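## Task

Remove the carton labelled A34 from the row of cartons on the wall shelf and set it down on the desk. Every other carton must stay where it was, neither moved nor rotated. The robot must not tip over or finish leaning. The carton must rest on the desk by itself, not be held there by the robot. At the end, open the gripper and move the robot away.

## Robot and tools

ROBOT. A Hello Robot Stretch 4 with one arm: an omni-wheel base, a lift that rides up a mast, a telescoping arm that reaches forward, a three-joint wrist (yaw, pitch, roll) and a two-finger gripper. It stands about 1.6 m tall; the base rim lies within 0.23 m of the base origin. Two scenes run, each with its own random start and its own task; the finished_scene result reveals the next task.

FRAMES. Base frame: origin on the floor below the base centre, x ahead, y to the left, z up. hand_pose (the point between the open fingertips, link pinch) is reported in this frame, and with all wrist joints at 0 its axes line up with the base axes; the printed value may be slightly off. The odometry frame is the base frame as it was when the scene began. base_odometry counts wheel rotation only, so slipping shows up as travel; heading runs -3.142 to 3.142, positive to the left.

TOOL execute_actions. Arguments: "actions", a list holding exactly one action (or empty, which just reports state and images), and optional "cameras" (list from head_camera, head_left_camera, head_right_camera, wrist_camera, all; omitted or null means all, [] means none). An action may contain:
- "base": one command only, a relative move from where the base last measured itself. {"translate_m": d} drives straight, forward positive, -2 to 2 m. {"strafe_m": d} slides sideways, left positive, -2 to 2 m. {"rotate_rad": d} turns in place, counter-clockwise (left) positive, -3.2 to 3.2 rad.
- "joints": a single object keyed by joint name, each value an absolute target, not an offset. lift_m 0 to 1.2 m; arm_m 0 to 0.55 m (extension forward); wrist_yaw_rad -1.134 to 4.276 (0 ahead, positive left, 3.14 folded back, above 3.4 the arm may block it); wrist_pitch_rad -1.117 to 4.259 (0 level, 1.57 pointing down); wrist_roll_rad -1.117 to 4.259 (0 puts both fingers level, positive turns clockwise viewed from behind); gripper_m -0.038 to 0.141 m, the fingertip gap, negative meaning the fingers press together. Tolerances for done: lift and arm ±0.004, yaw and roll ±0.02, pitch ±0.05, gripper ±0.004. Targets past a range are clipped and reported; other bad values or unknown keys reject the whole call.
- "pace": "slow", "default", "fast" or "max" (base up to 0.1/0.3/0.4/0.6 m/s and 1/2/3/4 rad/s; slower when the lift is high).
- "contact_limits": {"arm_m": x}, x from 0 (gentlest) to 0.75 (firmest), default 0.5.
- or alone {"end_of_arm": "enable_torque"} to revive wrist or gripper motors that cut out.
Base and joint motions start at once and may finish at different times; no action runs past 15 s. Unlisted parts may keep pushing toward old targets.

OTHER TOOLS. wait {seconds: 0 to 10} lets time pass and reports state and images. zoom_image {camera, region [x0, y0, x1, y1] in pixels, top-left origin, at most 504 by 504} gives a finer view of that camera's latest image. read_manual only returns licence texts. finished_scene {scene: 1 or 2} ends that scene for good and says whether it succeeded.

CAMERAS. head_camera (420x560) sits atop the mast looking forward and down; turn the base to look elsewhere. head_left_camera and head_right_camera (fisheye, 420x672) look more steeply down and show the base and arm. wrist_camera (616x392) looks along the fingers, fingertips near the bottom of the picture.

RESULT LINES. joint_positions gives current joint values. base_status and joint_status tell how the last action ended: done (for the base, wheels turned the commanded amount, even if slipping), off_target, contact_stop_at_<key> (blocked; that part goes slack), limit_stop_at_<name> (e.g. own_body, tilt), time_out, torque_fault (wrist or gripper motor went limp; send enable_torque). on_its_own lists things not commanded in this call; its "held at" is the held target. lidar_m: 12 distances in metres, sector 1 straight ahead, then counter-clockwise in 30-degree steps (4 left, 7 behind, 10 right); "-" is nothing seen or closer than 0.25 m; it sees tables but misses glass and thin legs. wrist_depth_mm: a 7x7 grid of depths, 100 to 2000 mm, top-left first. turned_by_wheels vs turned_by_imu differing by over about 0.1 rad means a collision or slip. base_tilt in degrees, forward and right positive. motor_effort in percent, bracket is the peak in the last action; a gripper squeeze shows as a clear effort change, not in gripper_m.

GRIPPING. Command a gap smaller than the object; squeezing harder also pulls it toward the wrist. If the fingertips jam against a surface below, raise the lift.

AVOID. Tipping: do not drive or turn with over 1 kg held and arm_m above 0.2, especially fast; steady pushes with a high gripper can also tip it. Leaning beyond 6 degrees freezes lift, arm and wheels. Pressing the gripper into things causes torque faults. Rolling the wrist while pitched up can trigger own-body stops. To unfold at the start, send lift_m 0.4 with wrist_yaw_rad 0 together. A reported stop cancels the remaining calls in that reply.

Each tool is called after ">>>" as name(argument=value, ...), one argument or row to a line, values as JSON.

## Session

>>> execute_actions(
  actions=[],
)

Scene clock: 0.00 s.
base_odometry: x=+0.000 y=+0.000 heading=+0.000 (m, m, rad; odometry frame)
turned_by_wheels: +0.000 (rad since the last result)
turned_by_imu: +0.000 (rad since the last result)
base_tilt: forward=-0.4 right=-0.6 (deg)
lidar_m: 1.53 1.86 2.22 2.25 2.02 1.84 1.86 2.24 1.46 1.47 2.08 1.49
base_status: not commanded
joint_positions: lift_m=+0.285 arm_m=+0.001 wrist_yaw_rad=+3.182 wrist_pitch_rad=+0.002 wrist_roll_rad=-0.008 gripper_m=+0.057
joint_status: not commanded
motor_effort: lift_m=+19 arm_m=+0 wrist_yaw_rad=-1 wrist_pitch_rad=-5 wrist_roll_rad=+0 gripper_m=-3 wheel_0=+0 wheel_1=-1 wheel_2=+1 (%)
hand_pose: x=-0.1199 y=+0.0756 z=+0.4623 quat_wxyz=(-0.020, -0.001, -0.004, +1.000) (m; base frame)
wrist_depth_mm: - 138 215 - 1921 1756 1661 / - 110 135 - 1863 1756 1618 / - 110 134 - 1983 1808 1618 / - 121 145 - 1921 1756 1618 / 137 147 - - 1921 1808 1618 / 214 - 220 - 209 1756 1576 / 211 1308 1255 1308 1229 1205 1281
pictures: head_camera, head_left_camera, head_right_camera, wrist_camera
Images, in order (width x height): head_camera 420x560, head_left_camera 420x672, head_right_camera 420x672, wrist_camera 616x392.

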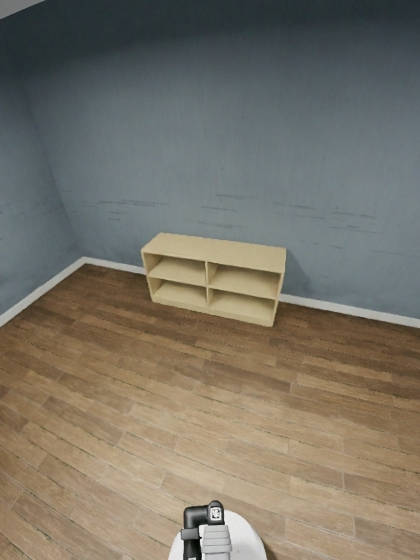

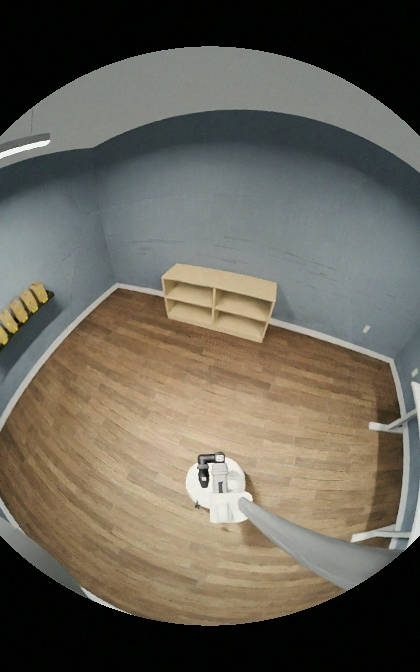

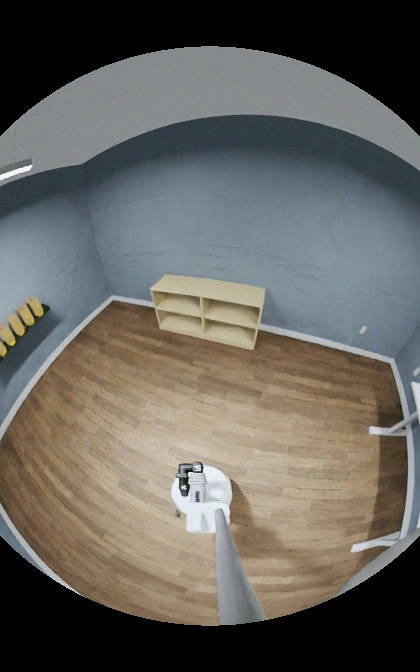

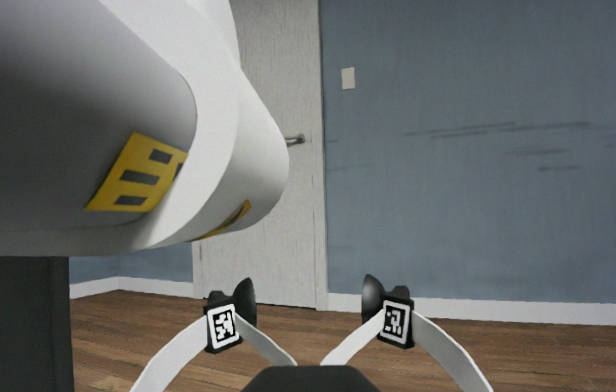

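>>> execute_actions(
  actions=[
    {"base":{"rotate_rad":1.37},"joints":{"lift_m":0.7,"wrist_yaw_rad":0},"pace":"fast"},
  ],
)

>>> execute_actions(
  actions=[
    {"base":{"translate_m":1.0},"pace":"fast"},
  ],
)

Scene clock: 2.73 s.
base_odometry: x=+0.000 y=+0.000 heading=+1.369 (m, m, rad; odometry frame)
turned_by_wheels: +1.369 (rad since the last result)
turned_by_imu: +1.365 (rad since the last result)
base_tilt: forward=-0.4 right=-0.6 (deg)
lidar_m: 2.21 2.21 1.84 1.82 1.99 1.48 1.46 1.64 1.91 1.49 1.67 2.23
base_status: done
joint_positions: lift_m=+0.700 arm_m=+0.001 wrist_yaw_rad=+0.001 wrist_pitch_rad=+0.002 wrist_roll_rad=-0.008 gripper_m=+0.057
joint_status: all done
motor_effort: lift_m=+22(21) arm_m=+0(0) wrist_yaw_rad=-2(9) wrist_pitch_rad=-6(6) wrist_roll_rad=+0(0) gripper_m=-4(4) wheel_0=-5(12) wheel_1=-6(13) wheel_2=-6(15) (%)
hand_pose: x=+0.4605 y=-0.0872 z=+0.8774 quat_wxyz=(+1.000, -0.004, +0.001, +0.000) (m; base frame)
wrist_depth_mm: - - - - - - - / - - - - - - - / - - - - - - - / - - - - - - - / - - - - - - - / - - 220 - 209 - - / - - - - - - -
pictures: head_camera, head_left_camera, head_right_camera, wrist_camera
Images, in order (width x height): head_camera 420x560, head_left_camera 420x672, head_right_camera 420x672, wrist_camera 616x392.

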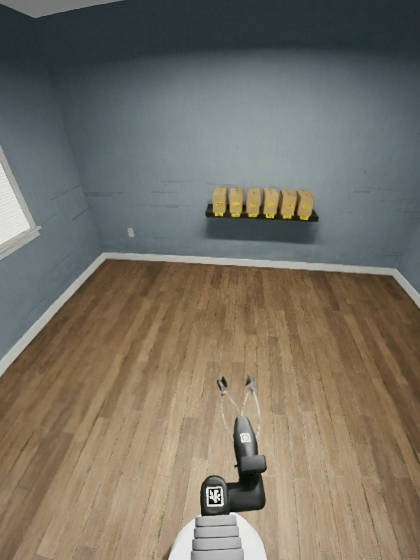

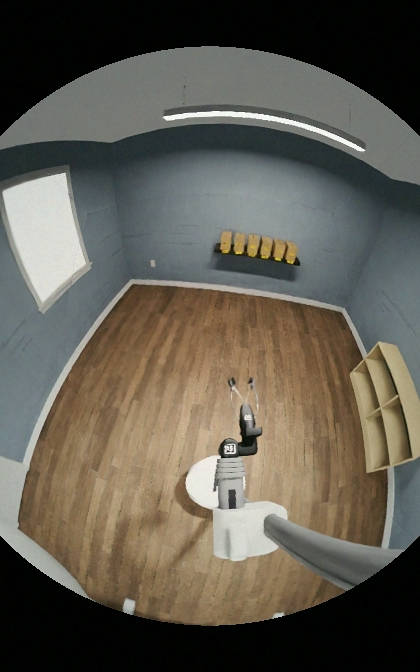

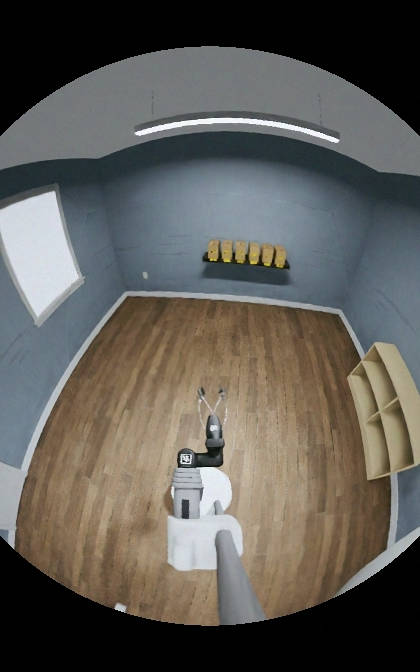

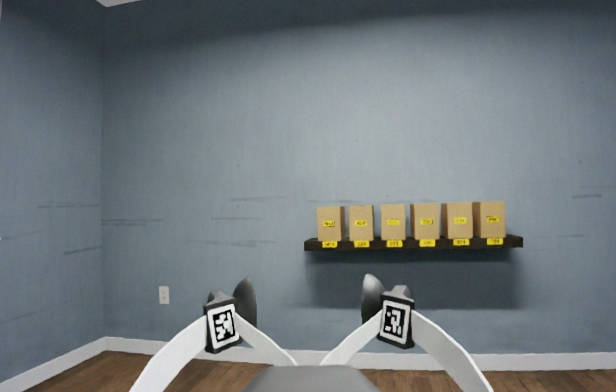

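Scene clock: 6.57 s.
base_odometry: x=+0.200 y=+0.980 heading=+1.369 (m, m, rad; odometry frame)
turned_by_wheels: +0.001 (rad since the last result)
turned_by_imu: +0.001 (rad since the last result)
base_tilt: forward=-0.4 right=-0.5 (deg)
lidar_m: 1.22 1.64 1.64 1.64 1.85 2.50 2.98 2.55 1.67 1.66 1.52 1.23
base_status: done
joint_positions: lift_m=+0.700 arm_m=+0.001 wrist_yaw_rad=+0.000 wrist_pitch_rad=+0.002 wrist_roll_rad=-0.008 gripper_m=+0.057
joint_status: not commanded
motor_effort: lift_m=+21(22) arm_m=+0(0) wrist_yaw_rad=-1(3) wrist_pitch_rad=-5(5) wrist_roll_rad=+0(0) gripper_m=-3(2) wheel_0=+3(9) wheel_1=+6(13) wheel_2=-2(16) (%)
hand_pose: x=+0.4604 y=-0.0874 z=+0.8775 quat_wxyz=(+1.000, -0.004, +0.001, +0.000) (m; base frame)
wrist_depth_mm: 1576 1499 1397 1308 1281 1205 1160 / 1537 1464 1366 1336 1255 1229 1182 / 1576 1464 1397 1336 1281 1182 1160 / 1537 1430 1397 1308 1229 1182 960 / 1499 1464 1366 1205 1008 946 917 / 1499 1499 220 1308 209 1205 1118 / 1499 1464 1366 1281 1255 1160 1118
pictures: head_camera, head_left_camera, head_right_camera, wrist_camera
Images, in order (width x height): head_camera 420x560, head_left_camera 420x672, head_right_camera 420x672, wrist_camera 616x392.

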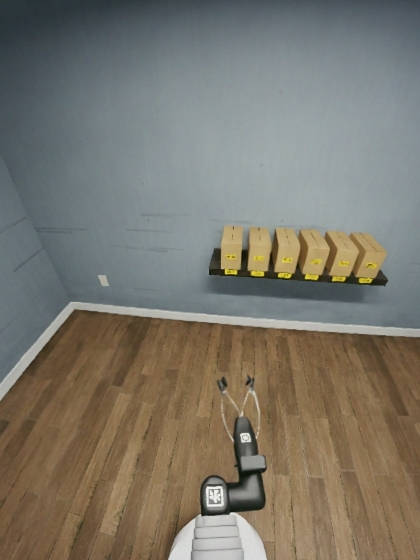

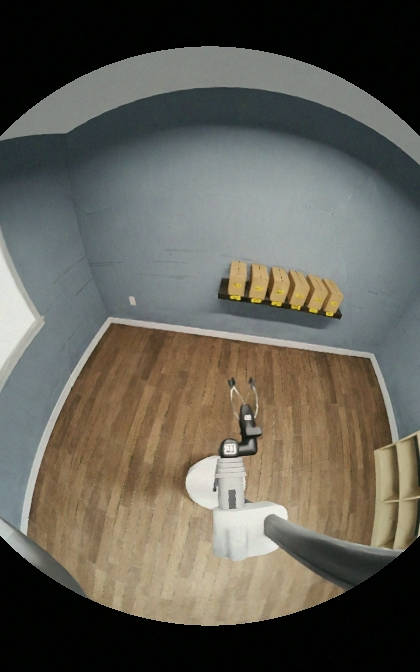

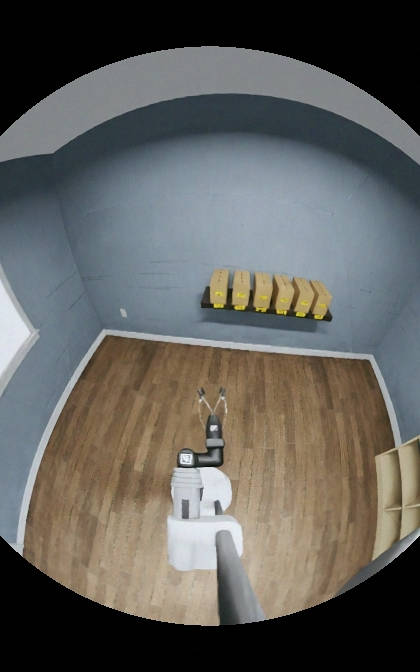

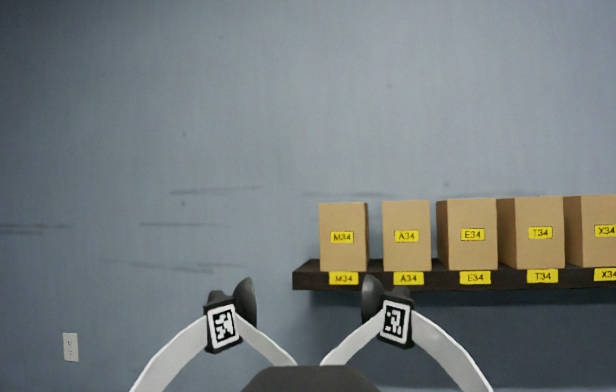

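>>> execute_actions(
  actions=[
    {"base":{"rotate_rad":-0.2},"joints":{"lift_m":0.645,"gripper_m":0.141}},
  ],
  cameras=[],
)

>>> execute_actions(
  actions=[
    {"base":{"translate_m":0.55},"pace":"fast"},
  ],
  cameras=["head_camera","wrist_camera"],
)

Scene clock: 9.90 s.
base_odometry: x=+0.200 y=+0.980 heading=+1.170 (m, m, rad; odometry frame)
turned_by_wheels: -0.199 (rad since the last result)
turned_by_imu: -0.200 (rad since the last result)
base_tilt: forward=-0.4 right=-0.6 (deg)
lidar_m: 1.22 1.51 1.73 1.63 1.70 2.31 3.25 2.55 1.76 1.65 2.14 1.28
base_status: done
joint_positions: lift_m=+0.645 arm_m=+0.001 wrist_yaw_rad=+0.000 wrist_pitch_rad=+0.002 wrist_roll_rad=-0.008 gripper_m=+0.141
joint_status: all done
motor_effort: lift_m=+16(17) arm_m=+0(0) wrist_yaw_rad=+0(1) wrist_pitch_rad=-5(6) wrist_roll_rad=+0(0) gripper_m=-2(3) wheel_0=+3(9) wheel_1=+4(11) wheel_2=+4(10) (%)
hand_pose: x=+0.4604 y=-0.0874 z=+0.8229 quat_wxyz=(+1.000, -0.004, +0.001, +0.000) (m; base frame)
wrist_depth_mm: 1336 1281 1308 1308 1336 1281 1366 / 1308 1308 1308 1308 1281 1308 1308 / 1308 1336 1308 1281 1336 1308 1308 / 1308 1281 1255 1118 1042 1025 1281 / 1308 1281 1255 1042 1025 1042 1042 / 1255 219 1308 1281 1281 212 1281 / 1308 1255 1255 154 1281 1281 1281
pictures: none
No camera images: the call's "cameras" was empty. Leave "cameras" out to get every camera's image.

Scene clock: 12.60 s.
base_odometry: x=+0.415 y=+1.486 heading=+1.170 (m, m, rad; odometry frame)
turned_by_wheels: +0.000 (rad since the last result)
turned_by_imu: +0.000 (rad since the last result)
base_tilt: forward=-0.4 right=-0.5 (deg)
lidar_m: 0.67 0.72 1.29 1.64 1.72 2.34 3.87 3.03 1.75 1.69 0.99 0.72
base_status: done
joint_positions: lift_m=+0.645 arm_m=+0.001 wrist_yaw_rad=+0.000 wrist_pitch_rad=+0.002 wrist_roll_rad=-0.008 gripper_m=+0.141
joint_status: not commanded
motor_effort: lift_m=+17(17) arm_m=+0(0) wrist_yaw_rad=+0(1) wrist_pitch_rad=-6(6) wrist_roll_rad=+0(0) gripper_m=-1(2) wheel_0=+2(11) wheel_1=+4(12) wheel_2=-1(17) (%)
hand_pose: x=+0.4604 y=-0.0874 z=+0.8228 quat_wxyz=(+1.000, -0.004, +0.001, +0.000) (m; base frame)
wrist_depth_mm: 741 750 741 750 750 750 759 / 741 741 741 741 732 741 741 / 732 732 741 750 723 732 741 / 732 469 473 473 473 480 477 / 723 469 469 473 473 466 473 / 723 219 459 462 462 213 466 / 707 723 723 154 715 723 723
pictures: head_camera, wrist_camera
Images, in order (width x height): head_camera 420x560, wrist_camera 616x392.

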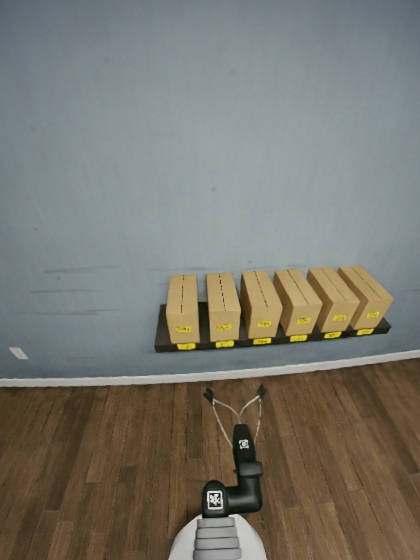

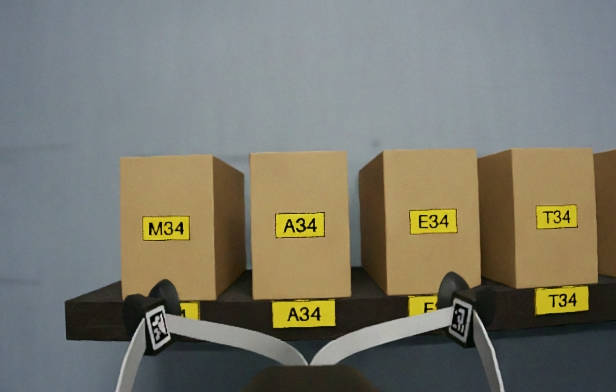

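>>> execute_actions(
  actions=[
    {"base":{"strafe_m":0.011},"joints":{"lift_m":1.13,"wrist_pitch_rad":1.57,"gripper_m":0.134}},
  ],
  cameras=[],
)

>>> execute_actions(
  actions=[
    {"base":{"translate_m":0.4},"joints":{"arm_m":0.26}},
  ],
)

Scene clock: 16.20 s.
base_odometry: x=+0.405 y=+1.490 heading=+1.171 (m, m, rad; odometry frame)
turned_by_wheels: +0.000 (rad since the last result)
turned_by_imu: -0.001 (rad since the last result)
base_tilt: forward=-0.4 right=-0.6 (deg)
lidar_m: 0.66 0.70 1.32 1.63 1.69 2.34 3.87 3.04 1.74 1.70 0.99 0.72
base_status: done
joint_positions: lift_m=+1.130 arm_m=+0.001 wrist_yaw_rad=+0.000 wrist_pitch_rad=+1.570 wrist_roll_rad=-0.008 gripper_m=+0.134
joint_status: all done
motor_effort: lift_m=+22(22) arm_m=+0(0) wrist_yaw_rad=-1(0) wrist_pitch_rad=+1(4) wrist_roll_rad=+0(0) gripper_m=+2(0) wheel_0=-4(10) wheel_1=+6(13) wheel_2=+0(0) (%)
hand_pose: x=+0.1722 y=-0.0874 z=+1.0195 quat_wxyz=(+0.707, -0.003, +0.707, +0.003) (m; base frame)
wrist_depth_mm: 1308 1308 1308 1308 1281 1308 1308 / 1308 1281 1281 1255 1281 1281 1281 / 1281 1281 1281 1255 1281 1281 1281 / 1281 1281 1281 1229 1308 1281 1255 / 1255 1255 1229 1042 1255 1255 1255 / 1281 1255 1042 1025 1255 218 1255 / 1281 1255 1255 154 1229 1229 1229
pictures: none
No camera images: the call's "cameras" was empty. Leave "cameras" out to get every camera's image.

Scene clock: 19.00 s.
base_odometry: x=+0.560 y=+1.858 heading=+1.171 (m, m, rad; odometry frame)
turned_by_wheels: +0.000 (rad since the last result)
turned_by_imu: +0.000 (rad since the last result)
base_tilt: forward=-0.4 right=-0.6 (deg)
lidar_m: 0.28 0.29 0.75 1.66 1.71 2.33 - 2.48 1.81 2.04 0.43 0.30
base_status: done
joint_positions: lift_m=+1.130 arm_m=+0.258 wrist_yaw_rad=+0.000 wrist_pitch_rad=+1.570 wrist_roll_rad=-0.008 gripper_m=+0.134
joint_status: all done
motor_effort: lift_m=+21(22) arm_m=+9(8) wrist_yaw_rad=-1(1) wrist_pitch_rad=+1(0) wrist_roll_rad=+0(0) gripper_m=-1(0) wheel_0=+4(8) wheel_1=+5(11) wheel_2=-5(14) (%)
hand_pose: x=+0.4296 y=-0.0874 z=+1.0195 quat_wxyz=(+0.707, -0.003, +0.707, +0.003) (m; base frame)
wrist_depth_mm: 148 151 156 160 162 161 - / 202 211 220 227 231 231 231 / 298 298 298 297 320 296 294 / 296 296 296 294 359 294 294 / 294 293 293 293 320 293 293 / 293 293 293 291 291 219 290 / 290 289 291 153 319 289 289
pictures: head_camera, head_left_camera, head_right_camera, wrist_camera
Images, in order (width x height): head_camera 420x560, head_left_camera 420x672, head_right_camera 420x672, wrist_camera 616x392.

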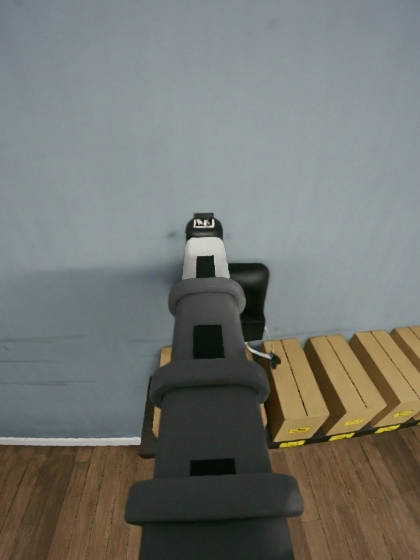

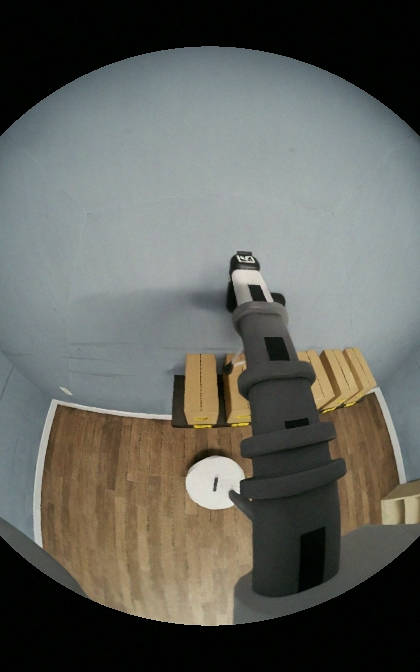

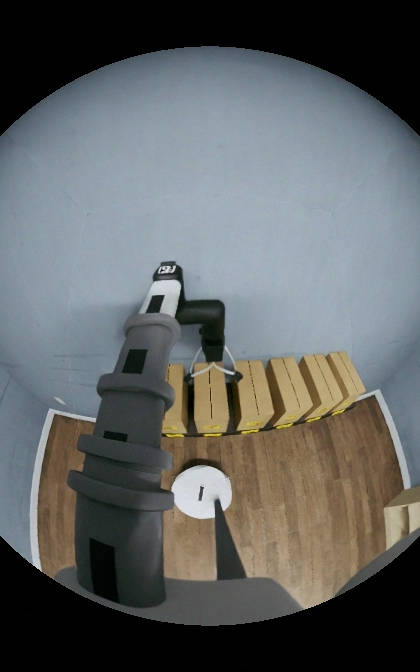

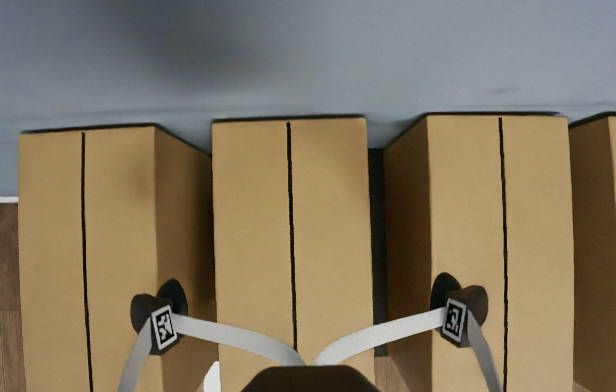

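>>> execute_actions(
  actions=[
    {"base":{"strafe_m":0.011},"joints":{"lift_m":1.085}},
  ],
  cameras=["wrist_camera"],
)

Scene clock: 20.40 s.
base_odometry: x=+0.550 y=+1.863 heading=+1.171 (m, m, rad; odometry frame)
turned_by_wheels: +0.000 (rad since the last result)
turned_by_imu: -0.001 (rad since the last result)
base_tilt: forward=-0.4 right=-0.5 (deg)
lidar_m: 0.26 0.29 0.73 1.64 1.71 2.33 - 2.48 1.82 2.06 0.43 0.27
base_status: done
joint_positions: lift_m=+1.085 arm_m=+0.258 wrist_yaw_rad=+0.000 wrist_pitch_rad=+1.570 wrist_roll_rad=-0.008 gripper_m=+0.134
joint_status: all done
motor_effort: lift_m=+16(19) arm_m=+9(8) wrist_yaw_rad=+0(1) wrist_pitch_rad=+1(1) wrist_roll_rad=+0(0) gripper_m=+0(0) wheel_0=-6(9) wheel_1=+5(14) wheel_2=+0(3) (%)
hand_pose: x=+0.4296 y=-0.0874 z=+0.9750 quat_wxyz=(+0.707, -0.003, +0.707, +0.003) (m; base frame)
wrist_depth_mm: 147 150 155 159 161 160 - / 200 210 218 225 229 230 230 / 250 252 251 251 317 251 251 / 250 251 250 250 250 249 250 / 248 249 249 248 248 248 247 / 247 246 247 246 247 218 245 / 246 246 246 153 245 245 245
pictures: wrist_camera
Images, in order (width x height): wrist_camera 616x392.

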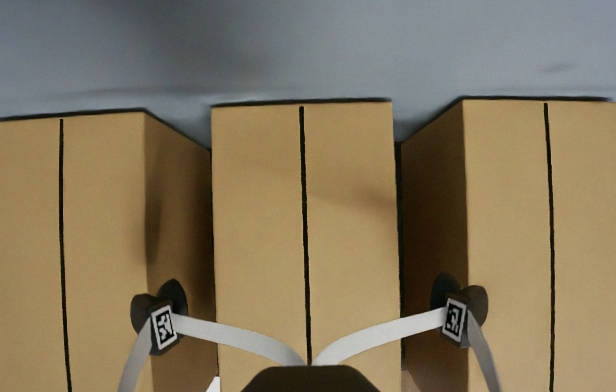

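>>> execute_actions(
  actions=[
    {"joints":{"gripper_m":0.127}},
  ],
  cameras=[],
)

>>> execute_actions(
  actions=[
    {"joints":{"lift_m":1.045},"pace":"slow"},
  ],
  cameras=["wrist_camera"],
)

Scene clock: 21.63 s.
base_odometry: x=+0.550 y=+1.863 heading=+1.171 (m, m, rad; odometry frame)
turned_by_wheels: +0.000 (rad since the last result)
turned_by_imu: +0.000 (rad since the last result)
base_tilt: forward=-0.5 right=-0.5 (deg)
lidar_m: 0.28 0.28 0.75 1.65 1.70 2.32 - 2.50 1.82 2.05 0.42 0.29
base_status: not commanded
joint_positions: lift_m=+1.085 arm_m=+0.258 wrist_yaw_rad=+0.000 wrist_pitch_rad=+1.570 wrist_roll_rad=-0.008 gripper_m=+0.127
joint_status: all done
motor_effort: lift_m=+16(16) arm_m=+8(9) wrist_yaw_rad=-1(1) wrist_pitch_rad=+2(2) wrist_roll_rad=+0(1) gripper_m=+0(3) wheel_0=-6(6) wheel_1=+5(5) wheel_2=+0(0) (%)
hand_pose: x=+0.4296 y=-0.0874 z=+0.9750 quat_wxyz=(+0.707, -0.003, +0.707, +0.003) (m; base frame)
wrist_depth_mm: 147 150 155 159 160 161 - / 200 210 219 225 229 231 230 / 251 253 251 251 317 251 251 / 251 251 251 250 251 250 249 / 249 249 249 248 249 248 248 / 247 246 247 247 247 245 246 / 244 246 246 198 245 246 245
pictures: none
No camera images: the call's "cameras" was empty. Leave "cameras" out to get every camera's image.

Scene clock: 22.80 s.
base_odometry: x=+0.550 y=+1.863 heading=+1.171 (m, m, rad; odometry frame)
turned_by_wheels: +0.000 (rad since the last result)
turned_by_imu: +0.000 (rad since the last result)
base_tilt: forward=-0.4 right=-0.6 (deg)
lidar_m: 0.28 0.30 0.73 1.64 1.70 2.35 - 2.47 1.83 2.04 0.42 0.30
base_status: not commanded
joint_positions: lift_m=+1.045 arm_m=+0.258 wrist_yaw_rad=+0.000 wrist_pitch_rad=+1.570 wrist_roll_rad=-0.008 gripper_m=+0.127
joint_status: all done
motor_effort: lift_m=+16(16) arm_m=+9(8) wrist_yaw_rad=-1(1) wrist_pitch_rad=+2(2) wrist_roll_rad=+0(1) gripper_m=-1(1) wheel_0=-6(6) wheel_1=+5(6) wheel_2=+0(0) (%)
hand_pose: x=+0.4296 y=-0.0874 z=+0.9350 quat_wxyz=(+0.707, -0.003, +0.707, +0.003) (m; base frame)
wrist_depth_mm: 147 150 156 160 161 160 - / 200 210 211 211 211 211 211 / 211 235 211 210 211 221 210 / 209 232 208 208 209 224 208 / 208 229 208 208 208 224 207 / 207 208 207 206 207 206 206 / 206 206 206 179 206 206 206
pictures: wrist_camera
Images, in order (width x height): wrist_camera 616x392.

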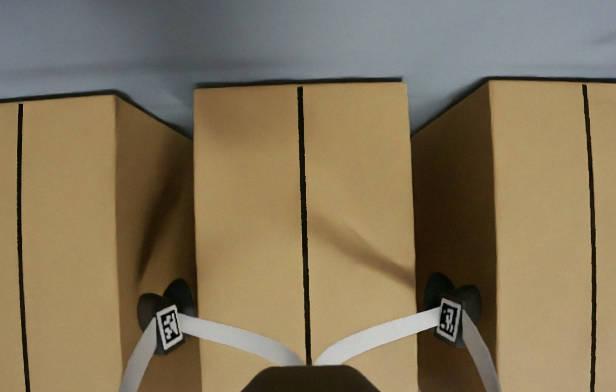

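>>> execute_actions(
  actions=[
    {"joints":{"lift_m":1.012},"pace":"slow"},
  ],
  cameras=["wrist_camera"],
)

>>> execute_actions(
  actions=[
    {"joints":{"gripper_m":0.04}},
  ],
  cameras=["wrist_camera","head_right_camera"],
)

Scene clock: 24.73 s.
base_odometry: x=+0.550 y=+1.863 heading=+1.171 (m, m, rad; odometry frame)
turned_by_wheels: +0.000 (rad since the last result)
turned_by_imu: -0.001 (rad since the last result)
base_tilt: forward=-0.4 right=-0.6 (deg)
lidar_m: 0.27 0.29 0.76 1.64 1.69 2.36 - 2.48 1.82 2.06 0.43 0.29
base_status: not commanded
joint_positions: lift_m=+1.013 arm_m=+0.258 wrist_yaw_rad=+0.000 wrist_pitch_rad=+1.572 wrist_roll_rad=-0.008 gripper_m=+0.127
joint_status: all done
motor_effort: lift_m=+9(15) arm_m=+9(9) wrist_yaw_rad=+1(0) wrist_pitch_rad=-4(3) wrist_roll_rad=+0(0) gripper_m=-1(1) wheel_0=-5(6) wheel_1=+5(5) wheel_2=+0(0) (%)
hand_pose: x=+0.4291 y=-0.0874 z=+0.9026 quat_wxyz=(+0.707, -0.003, +0.707, +0.003) (m; base frame)
wrist_depth_mm: 145 148 153 157 158 158 - / 182 203 182 182 183 206 182 / 181 234 181 181 181 223 181 / 181 233 180 180 180 225 180 / 179 229 179 179 179 226 179 / 178 196 178 178 178 194 178 / 177 192 177 177 177 193 -
pictures: wrist_camera
Images, in order (width x height): wrist_camera 616x392.

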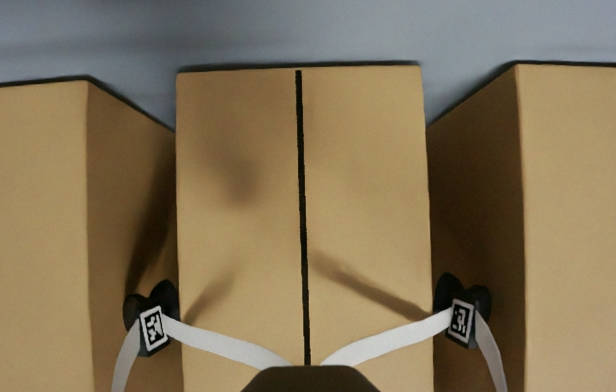

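Scene clock: 26.53 s.
base_odometry: x=+0.550 y=+1.863 heading=+1.171 (m, m, rad; odometry frame)
turned_by_wheels: +0.000 (rad since the last result)
turned_by_imu: -0.001 (rad since the last result)
base_tilt: forward=-0.4 right=-0.6 (deg)
lidar_m: 0.27 0.28 0.74 1.63 1.69 2.35 - 2.49 1.83 2.06 0.43 0.31
base_status: not commanded
joint_positions: lift_m=+1.012 arm_m=+0.258 wrist_yaw_rad=+0.000 wrist_pitch_rad=+1.570 wrist_roll_rad=-0.008 gripper_m=+0.041
joint_status: all done
motor_effort: lift_m=+16(16) arm_m=+9(9) wrist_yaw_rad=+0(0) wrist_pitch_rad=+1(3) wrist_roll_rad=+0(0) gripper_m=-34(32) wheel_0=-5(5) wheel_1=+5(5) wheel_2=+0(0) (%)
hand_pose: x=+0.4297 y=-0.0874 z=+0.9019 quat_wxyz=(+0.707, -0.003, +0.707, +0.003) (m; base frame)
wrist_depth_mm: 147 150 156 159 159 161 - / 178 193 162 162 161 206 177 / 177 217 161 160 161 224 176 / 176 216 160 160 160 225 175 / 175 213 159 159 159 210 175 / 174 182 158 158 158 176 173 / 156 166 157 157 157 171 -
pictures: head_right_camera, wrist_camera
Images, in order (width x height): head_right_camera 420x672, wrist_camera 616x392.

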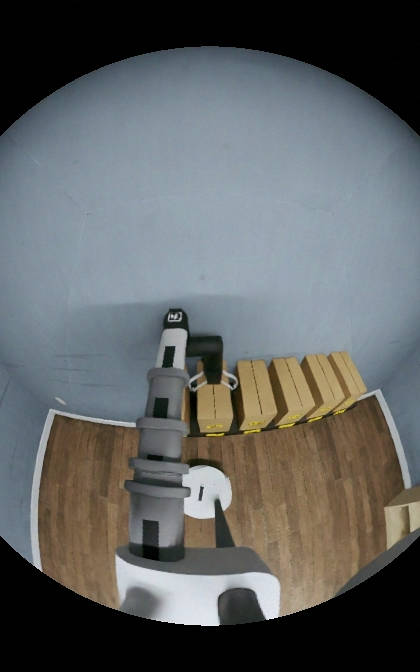

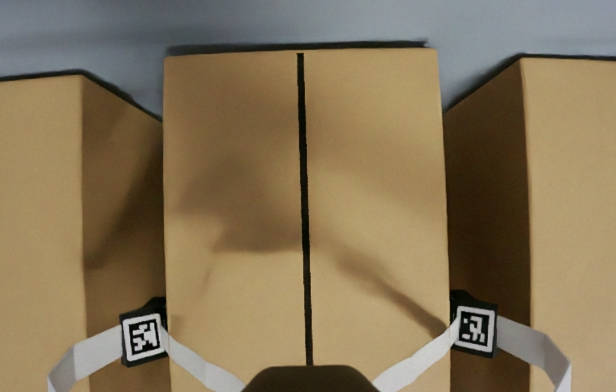

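Held and already lifted.

>>> execute_actions(
  actions=[
    {"joints":{"lift_m":1.19}},
  ],
  cameras=["wrist_camera"],
)

>>> execute_actions(
  actions=[
    {"base":{"translate_m":-1.0},"joints":{"arm_m":0.1}},
  ],
  cameras=["head_right_camera"],
)

>>> execute_actions(
  actions=[
    {"base":{"rotate_rad":-3.0}},
  ],
)

Scene clock: 28.77 s.
base_odometry: x=+0.550 y=+1.863 heading=+1.171 (m, m, rad; odometry frame)
turned_by_wheels: +0.000 (rad since the last result)
turned_by_imu: -0.001 (rad since the last result)
base_tilt: forward=-0.5 right=-0.5 (deg)
lidar_m: 0.27 0.29 0.75 1.67 1.71 2.32 - 2.46 1.81 2.05 0.40 0.29
base_status: not commanded
joint_positions: lift_m=+1.190 arm_m=+0.258 wrist_yaw_rad=+0.000 wrist_pitch_rad=+1.570 wrist_roll_rad=-0.008 gripper_m=+0.041
joint_status: all done
motor_effort: lift_m=+22(24) arm_m=+8(9) wrist_yaw_rad=+0(0) wrist_pitch_rad=+1(3) wrist_roll_rad=+1(0) gripper_m=-33(34) wheel_0=-5(5) wheel_1=+5(5) wheel_2=+0(0) (%)
hand_pose: x=+0.4296 y=-0.0874 z=+1.0795 quat_wxyz=(+0.707, -0.003, +0.707, +0.003) (m; base frame)
wrist_depth_mm: 147 150 155 159 159 161 - / 201 205 162 162 162 231 230 / 347 357 161 161 161 355 370 / 831 355 160 160 160 355 377 / 1336 351 159 159 159 351 382 / 1336 351 158 158 158 176 382 / 715 166 157 158 157 171 -
pictures: wrist_camera
Images, in order (width x height): wrist_camera 616x392.

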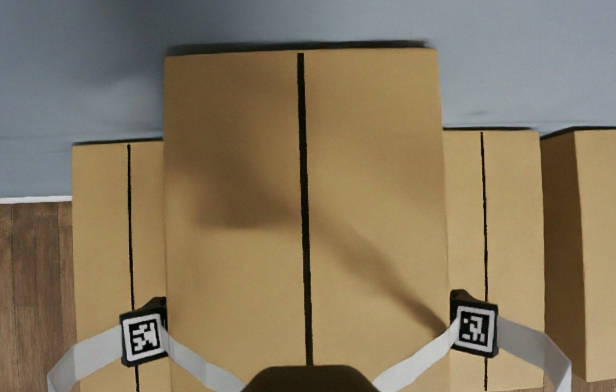

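Scene clock: 33.57 s.
base_odometry: x=+0.161 y=+0.942 heading=+1.171 (m, m, rad; odometry frame)
turned_by_wheels: +0.000 (rad since the last result)
turned_by_imu: -0.004 (rad since the last result)
base_tilt: forward=-0.5 right=-0.5 (deg)
lidar_m: 0.25 1.58 1.69 1.60 1.69 2.29 3.30 2.50 1.77 1.67 2.16 1.38
base_status: done
joint_positions: lift_m=+1.190 arm_m=+0.102 wrist_yaw_rad=+0.000 wrist_pitch_rad=+1.570 wrist_roll_rad=-0.008 gripper_m=+0.041
joint_status: all done
motor_effort: lift_m=+22(22) arm_m=-9(9) wrist_yaw_rad=+0(1) wrist_pitch_rad=+0(3) wrist_roll_rad=+0(0) gripper_m=-33(33) wheel_0=-3(9) wheel_1=-6(11) wheel_2=+4(14) (%)
hand_pose: x=+0.2726 y=-0.0874 z=+1.0795 quat_wxyz=(+0.707, -0.003, +0.707, +0.003) (m; base frame)
wrist_depth_mm: 1366 1366 1366 1366 1366 1336 1336 / 1336 1366 162 162 162 1308 1336 / 1366 1336 161 160 161 1336 1336 / 1308 1308 160 160 160 1308 1336 / 1308 1308 159 159 159 1281 1336 / 1281 1281 158 158 158 176 1336 / 723 167 157 158 157 171 1308
pictures: head_right_camera
Images, in order (width x height): head_right_camera 420x672.

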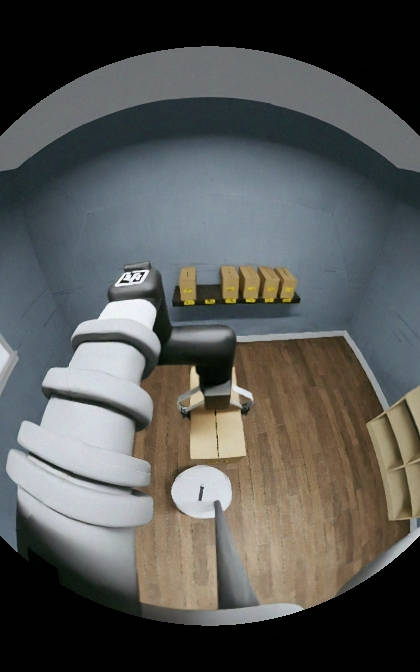

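Scene clock: 37.77 s.
base_odometry: x=+0.161 y=+0.942 heading=-1.828 (m, m, rad; odometry frame)
turned_by_wheels: -2.998 (rad since the last result)
turned_by_imu: -2.993 (rad since the last result)
base_tilt: forward=-0.5 right=-0.6 (deg)
lidar_m: 0.26 2.64 1.75 1.69 2.03 1.33 1.29 1.67 1.62 1.57 1.75 2.53
base_status: done
joint_positions: lift_m=+1.190 arm_m=+0.102 wrist_yaw_rad=+0.000 wrist_pitch_rad=+1.570 wrist_roll_rad=-0.008 gripper_m=+0.041
joint_status: not commanded
motor_effort: lift_m=+22(22) arm_m=-9(9) wrist_yaw_rad=+0(1) wrist_pitch_rad=+1(1) wrist_roll_rad=+0(0) gripper_m=-33(32) wheel_0=+6(8) wheel_1=+8(11) wheel_2=+7(11) (%)
hand_pose: x=+0.2726 y=-0.0874 z=+1.0795 quat_wxyz=(+0.707, -0.003, +0.707, +0.003) (m; base frame)
wrist_depth_mm: 1336 1336 1366 1366 1366 1366 1366 / 1366 1397 162 162 162 1336 1336 / 1366 1366 161 160 161 1336 1336 / 1336 1336 160 160 160 1336 1308 / 1308 1308 159 159 159 1308 1308 / 1336 1281 158 158 158 176 1308 / 723 166 157 157 157 171 1281
pictures: head_camera, head_left_camera, head_right_camera, wrist_camera
Images, in order (width x height): head_camera 420x560, head_left_camera 420x672, head_right_camera 420x672, wrist_camera 616x392.

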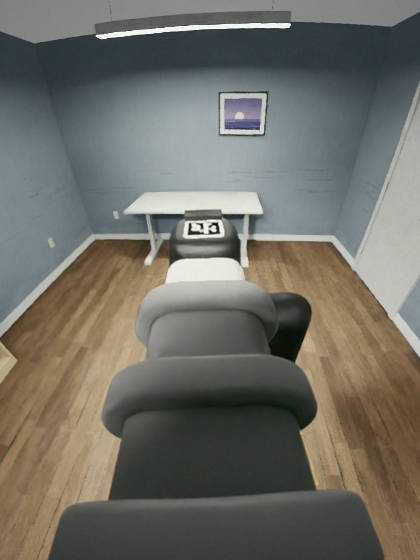

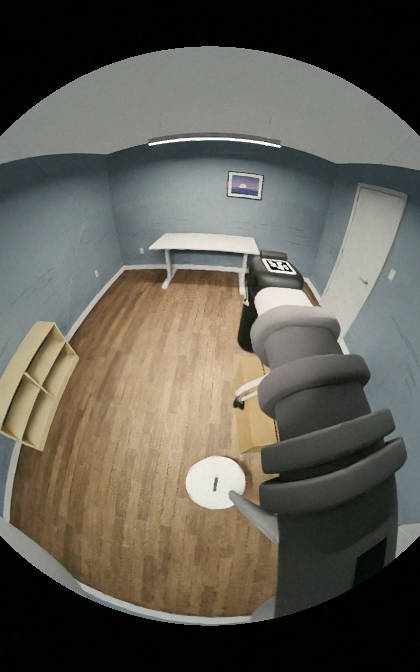

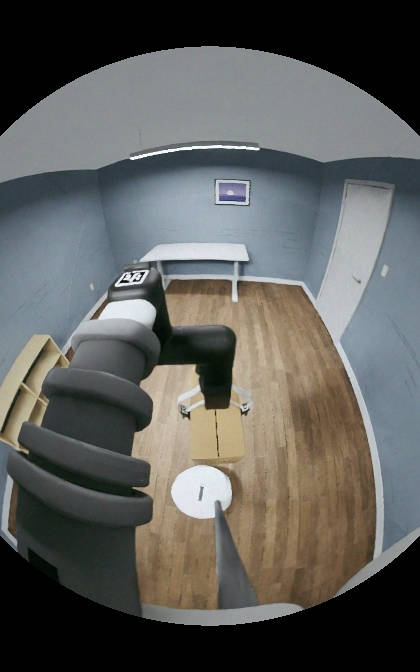

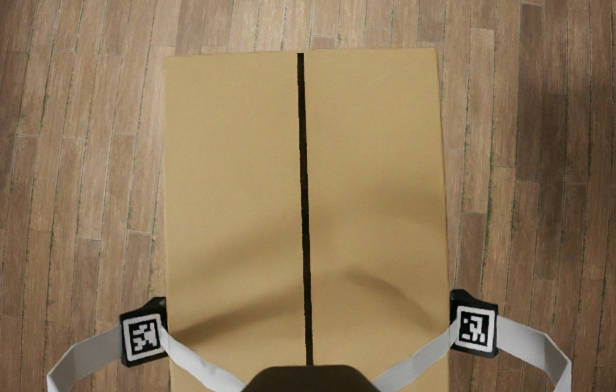

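Desk is about 2.4 m away.

>>> execute_actions(
  actions=[
    {"base":{"translate_m":2.0},"joints":{"lift_m":1.1},"pace":"fast"},
  ],
)

Scene clock: 45.97 s.
base_odometry: x=-0.346 y=-0.992 heading=-1.827 (m, m, rad; odometry frame)
turned_by_wheels: +0.001 (rad since the last result)
turned_by_imu: +0.001 (rad since the last result)
base_tilt: forward=-0.4 right=-0.6 (deg)
lidar_m: 0.28 0.45 0.68 1.89 1.87 2.42 3.57 2.38 1.82 1.78 0.53 0.36
base_status: done
joint_positions: lift_m=+1.100 arm_m=+0.101 wrist_yaw_rad=+0.000 wrist_pitch_rad=+1.570 wrist_roll_rad=-0.008 gripper_m=+0.041
joint_status: all done
motor_effort: lift_m=+17(20) arm_m=-8(9) wrist_yaw_rad=+0(1) wrist_pitch_rad=+1(0) wrist_roll_rad=+0(0) gripper_m=-33(34) wheel_0=+5(9) wheel_1=+6(11) wheel_2=-5(15) (%)
hand_pose: x=+0.2726 y=-0.0874 z=+0.9899 quat_wxyz=(+0.707, -0.003, +0.707, +0.003) (m; base frame)
wrist_depth_mm: 504 508 504 504 504 504 504 / 508 500 162 162 161 500 504 / 1229 1255 161 161 161 500 500 / 1229 1255 160 160 160 1229 1229 / 1229 1229 159 159 159 1229 1205 / 1205 1229 158 158 158 176 1229 / 683 166 157 157 156 171 1182
pictures: head_camera, head_left_camera, head_right_camera, wrist_camera
Images, in order (width x height): head_camera 420x560, head_left_camera 420x672, head_right_camera 420x672, wrist_camera 616x392.

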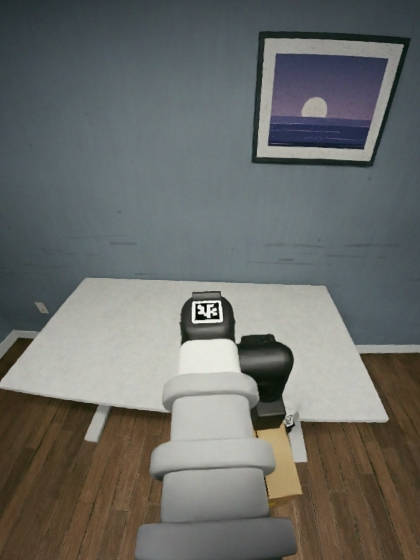

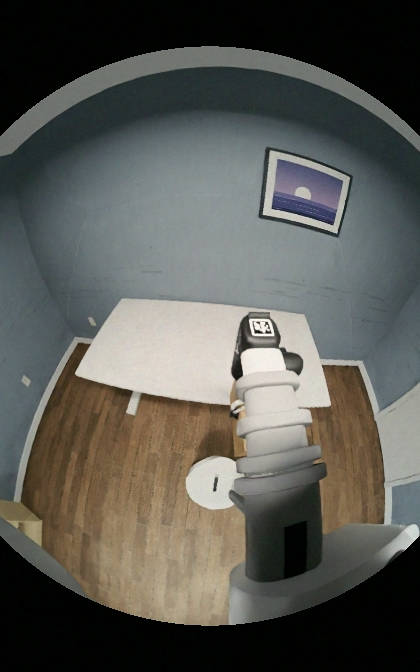

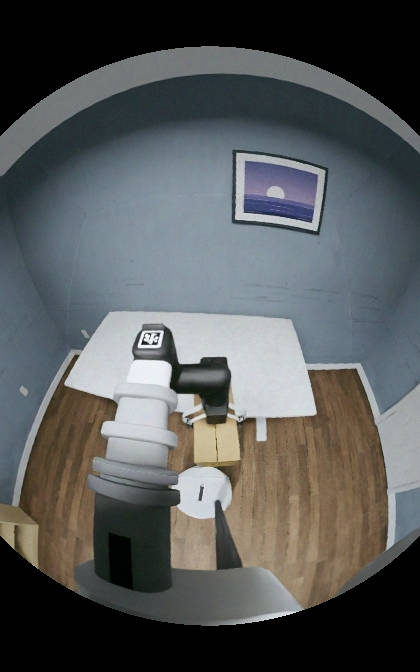

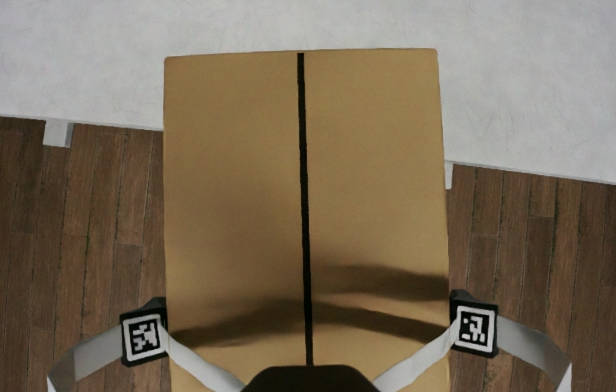

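>>> execute_actions(
  actions=[
    {"joints":{"arm_m":0.46}},
  ],
  cameras=[],
)

>>> execute_actions(
  actions=[
    {"joints":{"lift_m":0.945},"pace":"slow"},
  ],
  cameras=["head_right_camera"],
)

Scene clock: 48.43 s.
base_odometry: x=-0.346 y=-0.992 heading=-1.827 (m, m, rad; odometry frame)
turned_by_wheels: +0.000 (rad since the last result)
turned_by_imu: -0.001 (rad since the last result)
base_tilt: forward=-0.4 right=-0.5 (deg)
lidar_m: 0.40 0.43 0.70 1.89 1.84 2.41 3.57 2.38 1.83 1.78 0.52 0.42
base_status: not commanded
joint_positions: lift_m=+1.100 arm_m=+0.458 wrist_yaw_rad=+0.000 wrist_pitch_rad=+1.570 wrist_roll_rad=-0.008 gripper_m=+0.041
joint_status: all done
motor_effort: lift_m=+17(17) arm_m=+9(9) wrist_yaw_rad=-1(2) wrist_pitch_rad=+2(1) wrist_roll_rad=+0(1) gripper_m=-33(33) wheel_0=+5(5) wheel_1=+6(6) wheel_2=-5(4) (%)
hand_pose: x=+0.6297 y=-0.0874 z=+0.9899 quat_wxyz=(+0.707, -0.003, +0.707, +0.003) (m; base frame)
wrist_depth_mm: 504 508 504 500 508 500 504 / 500 500 162 162 162 504 500 / 500 500 161 161 161 496 492 / 496 496 160 160 160 492 496 / 492 492 159 159 159 488 492 / 484 488 158 158 158 176 488 / 314 166 157 157 157 171 480
pictures: none
No camera images: the call's "cameras" was empty. Leave "cameras" out to get every camera's image.

Scene clock: 50.50 s.
base_odometry: x=-0.346 y=-0.992 heading=-1.827 (m, m, rad; odometry frame)
turned_by_wheels: +0.000 (rad since the last result)
turned_by_imu: -0.001 (rad since the last result)
base_tilt: forward=-0.5 right=-0.6 (deg)
lidar_m: 0.39 0.46 0.69 1.90 1.83 2.42 3.57 2.38 1.84 1.80 0.52 0.40
base_status: not commanded
joint_positions: lift_m=+0.946 arm_m=+0.458 wrist_yaw_rad=+0.000 wrist_pitch_rad=+1.572 wrist_roll_rad=-0.008 gripper_m=+0.041
joint_status: all done
motor_effort: lift_m=+11(16) arm_m=+9(9) wrist_yaw_rad=+0(1) wrist_pitch_rad=-5(6) wrist_roll_rad=+1(0) gripper_m=-29(33) wheel_0=+6(5) wheel_1=+6(7) wheel_2=-5(5) (%)
hand_pose: x=+0.6289 y=-0.0874 z=+0.8354 quat_wxyz=(+0.707, -0.003, +0.708, +0.003) (m; base frame)
wrist_depth_mm: 347 349 347 347 347 347 347 / 345 345 162 161 161 343 345 / 343 343 160 160 160 343 345 / 342 340 160 159 159 340 342 / 338 340 158 158 158 338 340 / 338 338 158 158 158 175 336 / 237 164 157 157 157 171 -
pictures: head_right_camera
Images, in order (width x height): head_right_camera 420x672.

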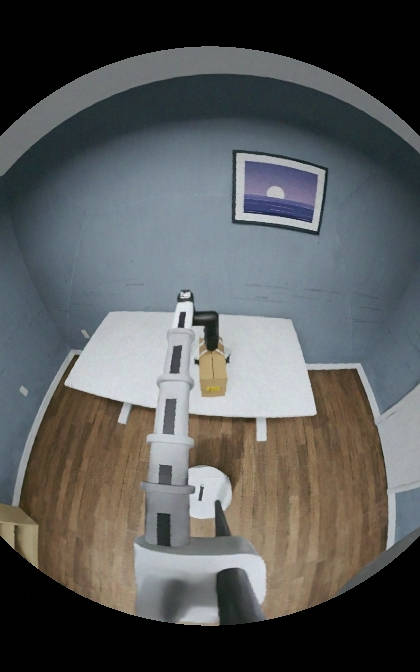

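Touching. Open while rising slightly.

>>> execute_actions(
  actions=[
    {"joints":{"gripper_m":0.141,"lift_m":0.96},"pace":"slow"},
  ],
  cameras=[],
)

>>> execute_actions(
  actions=[
    {"joints":{"lift_m":1.07}},
  ],
  cameras=[],
)

>>> execute_actions(
  actions=[
    {"base":{"translate_m":-0.2},"joints":{"arm_m":0.05},"pace":"fast"},
  ],
  cameras=["head_right_camera"],
)

Scene clock: 55.43 s.
base_odometry: x=-0.346 y=-0.992 heading=-1.827 (m, m, rad; odometry frame)
turned_by_wheels: +0.000 (rad since the last result)
turned_by_imu: -0.002 (rad since the last result)
base_tilt: forward=-0.4 right=-0.6 (deg)
lidar_m: 0.41 0.47 0.68 1.90 1.84 2.42 3.58 2.39 1.81 1.77 0.52 0.41
base_status: not commanded
joint_positions: lift_m=+0.961 arm_m=+0.458 wrist_yaw_rad=-0.001 wrist_pitch_rad=+1.576 wrist_roll_rad=-0.008 gripper_m=+0.141
joint_status: all done
motor_effort: lift_m=+11(22) arm_m=+9(9) wrist_yaw_rad=+3(4) wrist_pitch_rad=-17(18) wrist_roll_rad=+0(0) gripper_m=+2(31) wheel_0=+5(5) wheel_1=+6(6) wheel_2=-5(5) (%)
hand_pose: x=+0.6277 y=-0.0874 z=+0.8504 quat_wxyz=(+0.705, -0.002, +0.709, +0.002) (m; base frame)
wrist_depth_mm: 366 366 366 368 368 366 366 / 364 362 180 181 180 364 366 / 359 362 180 180 179 362 362 / 362 359 179 179 178 362 359 / 357 357 177 177 177 357 359 / 355 353 176 176 176 212 355 / 353 351 175 175 175 353 355
pictures: none
No camera images: the call's "cameras" was empty. Leave "cameras" out to get every camera's image.

Scene clock: 56.93 s.
base_odometry: x=-0.346 y=-0.992 heading=-1.827 (m, m, rad; odometry frame)
turned_by_wheels: +0.000 (rad since the last result)
turned_by_imu: -0.001 (rad since the last result)
base_tilt: forward=-0.4 right=-0.6 (deg)
lidar_m: 0.39 0.41 0.69 1.88 1.85 2.43 3.57 2.37 1.84 1.79 0.52 0.41
base_status: not commanded
joint_positions: lift_m=+1.070 arm_m=+0.458 wrist_yaw_rad=+0.000 wrist_pitch_rad=+1.570 wrist_roll_rad=-0.008 gripper_m=+0.141
joint_status: all done
motor_effort: lift_m=+22(25) arm_m=+9(9) wrist_yaw_rad=+1(4) wrist_pitch_rad=+1(17) wrist_roll_rad=+0(0) gripper_m=-1(1) wheel_0=+5(5) wheel_1=+6(6) wheel_2=-5(5) (%)
hand_pose: x=+0.6295 y=-0.0874 z=+0.9595 quat_wxyz=(+0.707, -0.003, +0.707, +0.003) (m; base frame)
wrist_depth_mm: 477 469 473 473 473 469 469 / 469 473 469 466 469 466 469 / 466 469 462 285 466 466 469 / 466 466 462 282 462 466 462 / 466 466 459 282 462 459 459 / 459 219 279 278 279 212 459 / 459 455 455 154 455 459 455
pictures: none
No camera images: the call's "cameras" was empty. Leave "cameras" out to get every camera's image.

Scene clock: 58.90 s.
base_odometry: x=-0.296 y=-0.799 heading=-1.828 (m, m, rad; odometry frame)
turned_by_wheels: +0.000 (rad since the last result)
turned_by_imu: -0.001 (rad since the last result)
base_tilt: forward=-0.4 right=-0.6 (deg)
lidar_m: 0.63 0.67 1.02 1.91 1.76 2.46 3.36 2.37 1.83 1.74 0.76 0.59
base_status: done
joint_positions: lift_m=+1.070 arm_m=+0.052 wrist_yaw_rad=+0.000 wrist_pitch_rad=+1.570 wrist_roll_rad=-0.008 gripper_m=+0.141
joint_status: all done
motor_effort: lift_m=+21(22) arm_m=-9(11) wrist_yaw_rad=+0(0) wrist_pitch_rad=-1(1) wrist_roll_rad=+0(0) gripper_m=+0(0) wheel_0=-4(7) wheel_1=-5(12) wheel_2=+5(17) (%)
hand_pose: x=+0.2225 y=-0.0874 z=+0.9595 quat_wxyz=(+0.707, -0.003, +0.707, +0.003) (m; base frame)
wrist_depth_mm: 1229 1229 1229 1229 1205 1229 1229 / 1205 1229 1229 1229 1229 1229 1229 / 1229 1229 1205 1205 1205 1229 1205 / 1205 1229 1229 1205 1182 1182 1205 / 1205 1182 1205 1025 1205 1205 1205 / 1205 220 976 960 1182 212 1205 / 1182 1205 960 155 1160 1182 1182
pictures: head_right_camera
Images, in order (width x height): head_right_camera 420x672.

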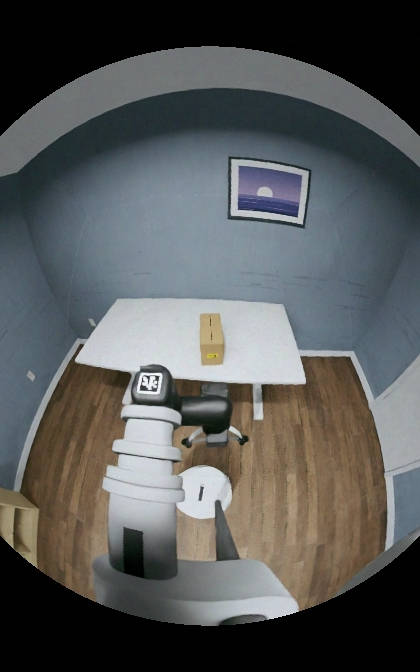

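>>> finished_scene(
  scene=1,
)

The scene is finished: the task was done.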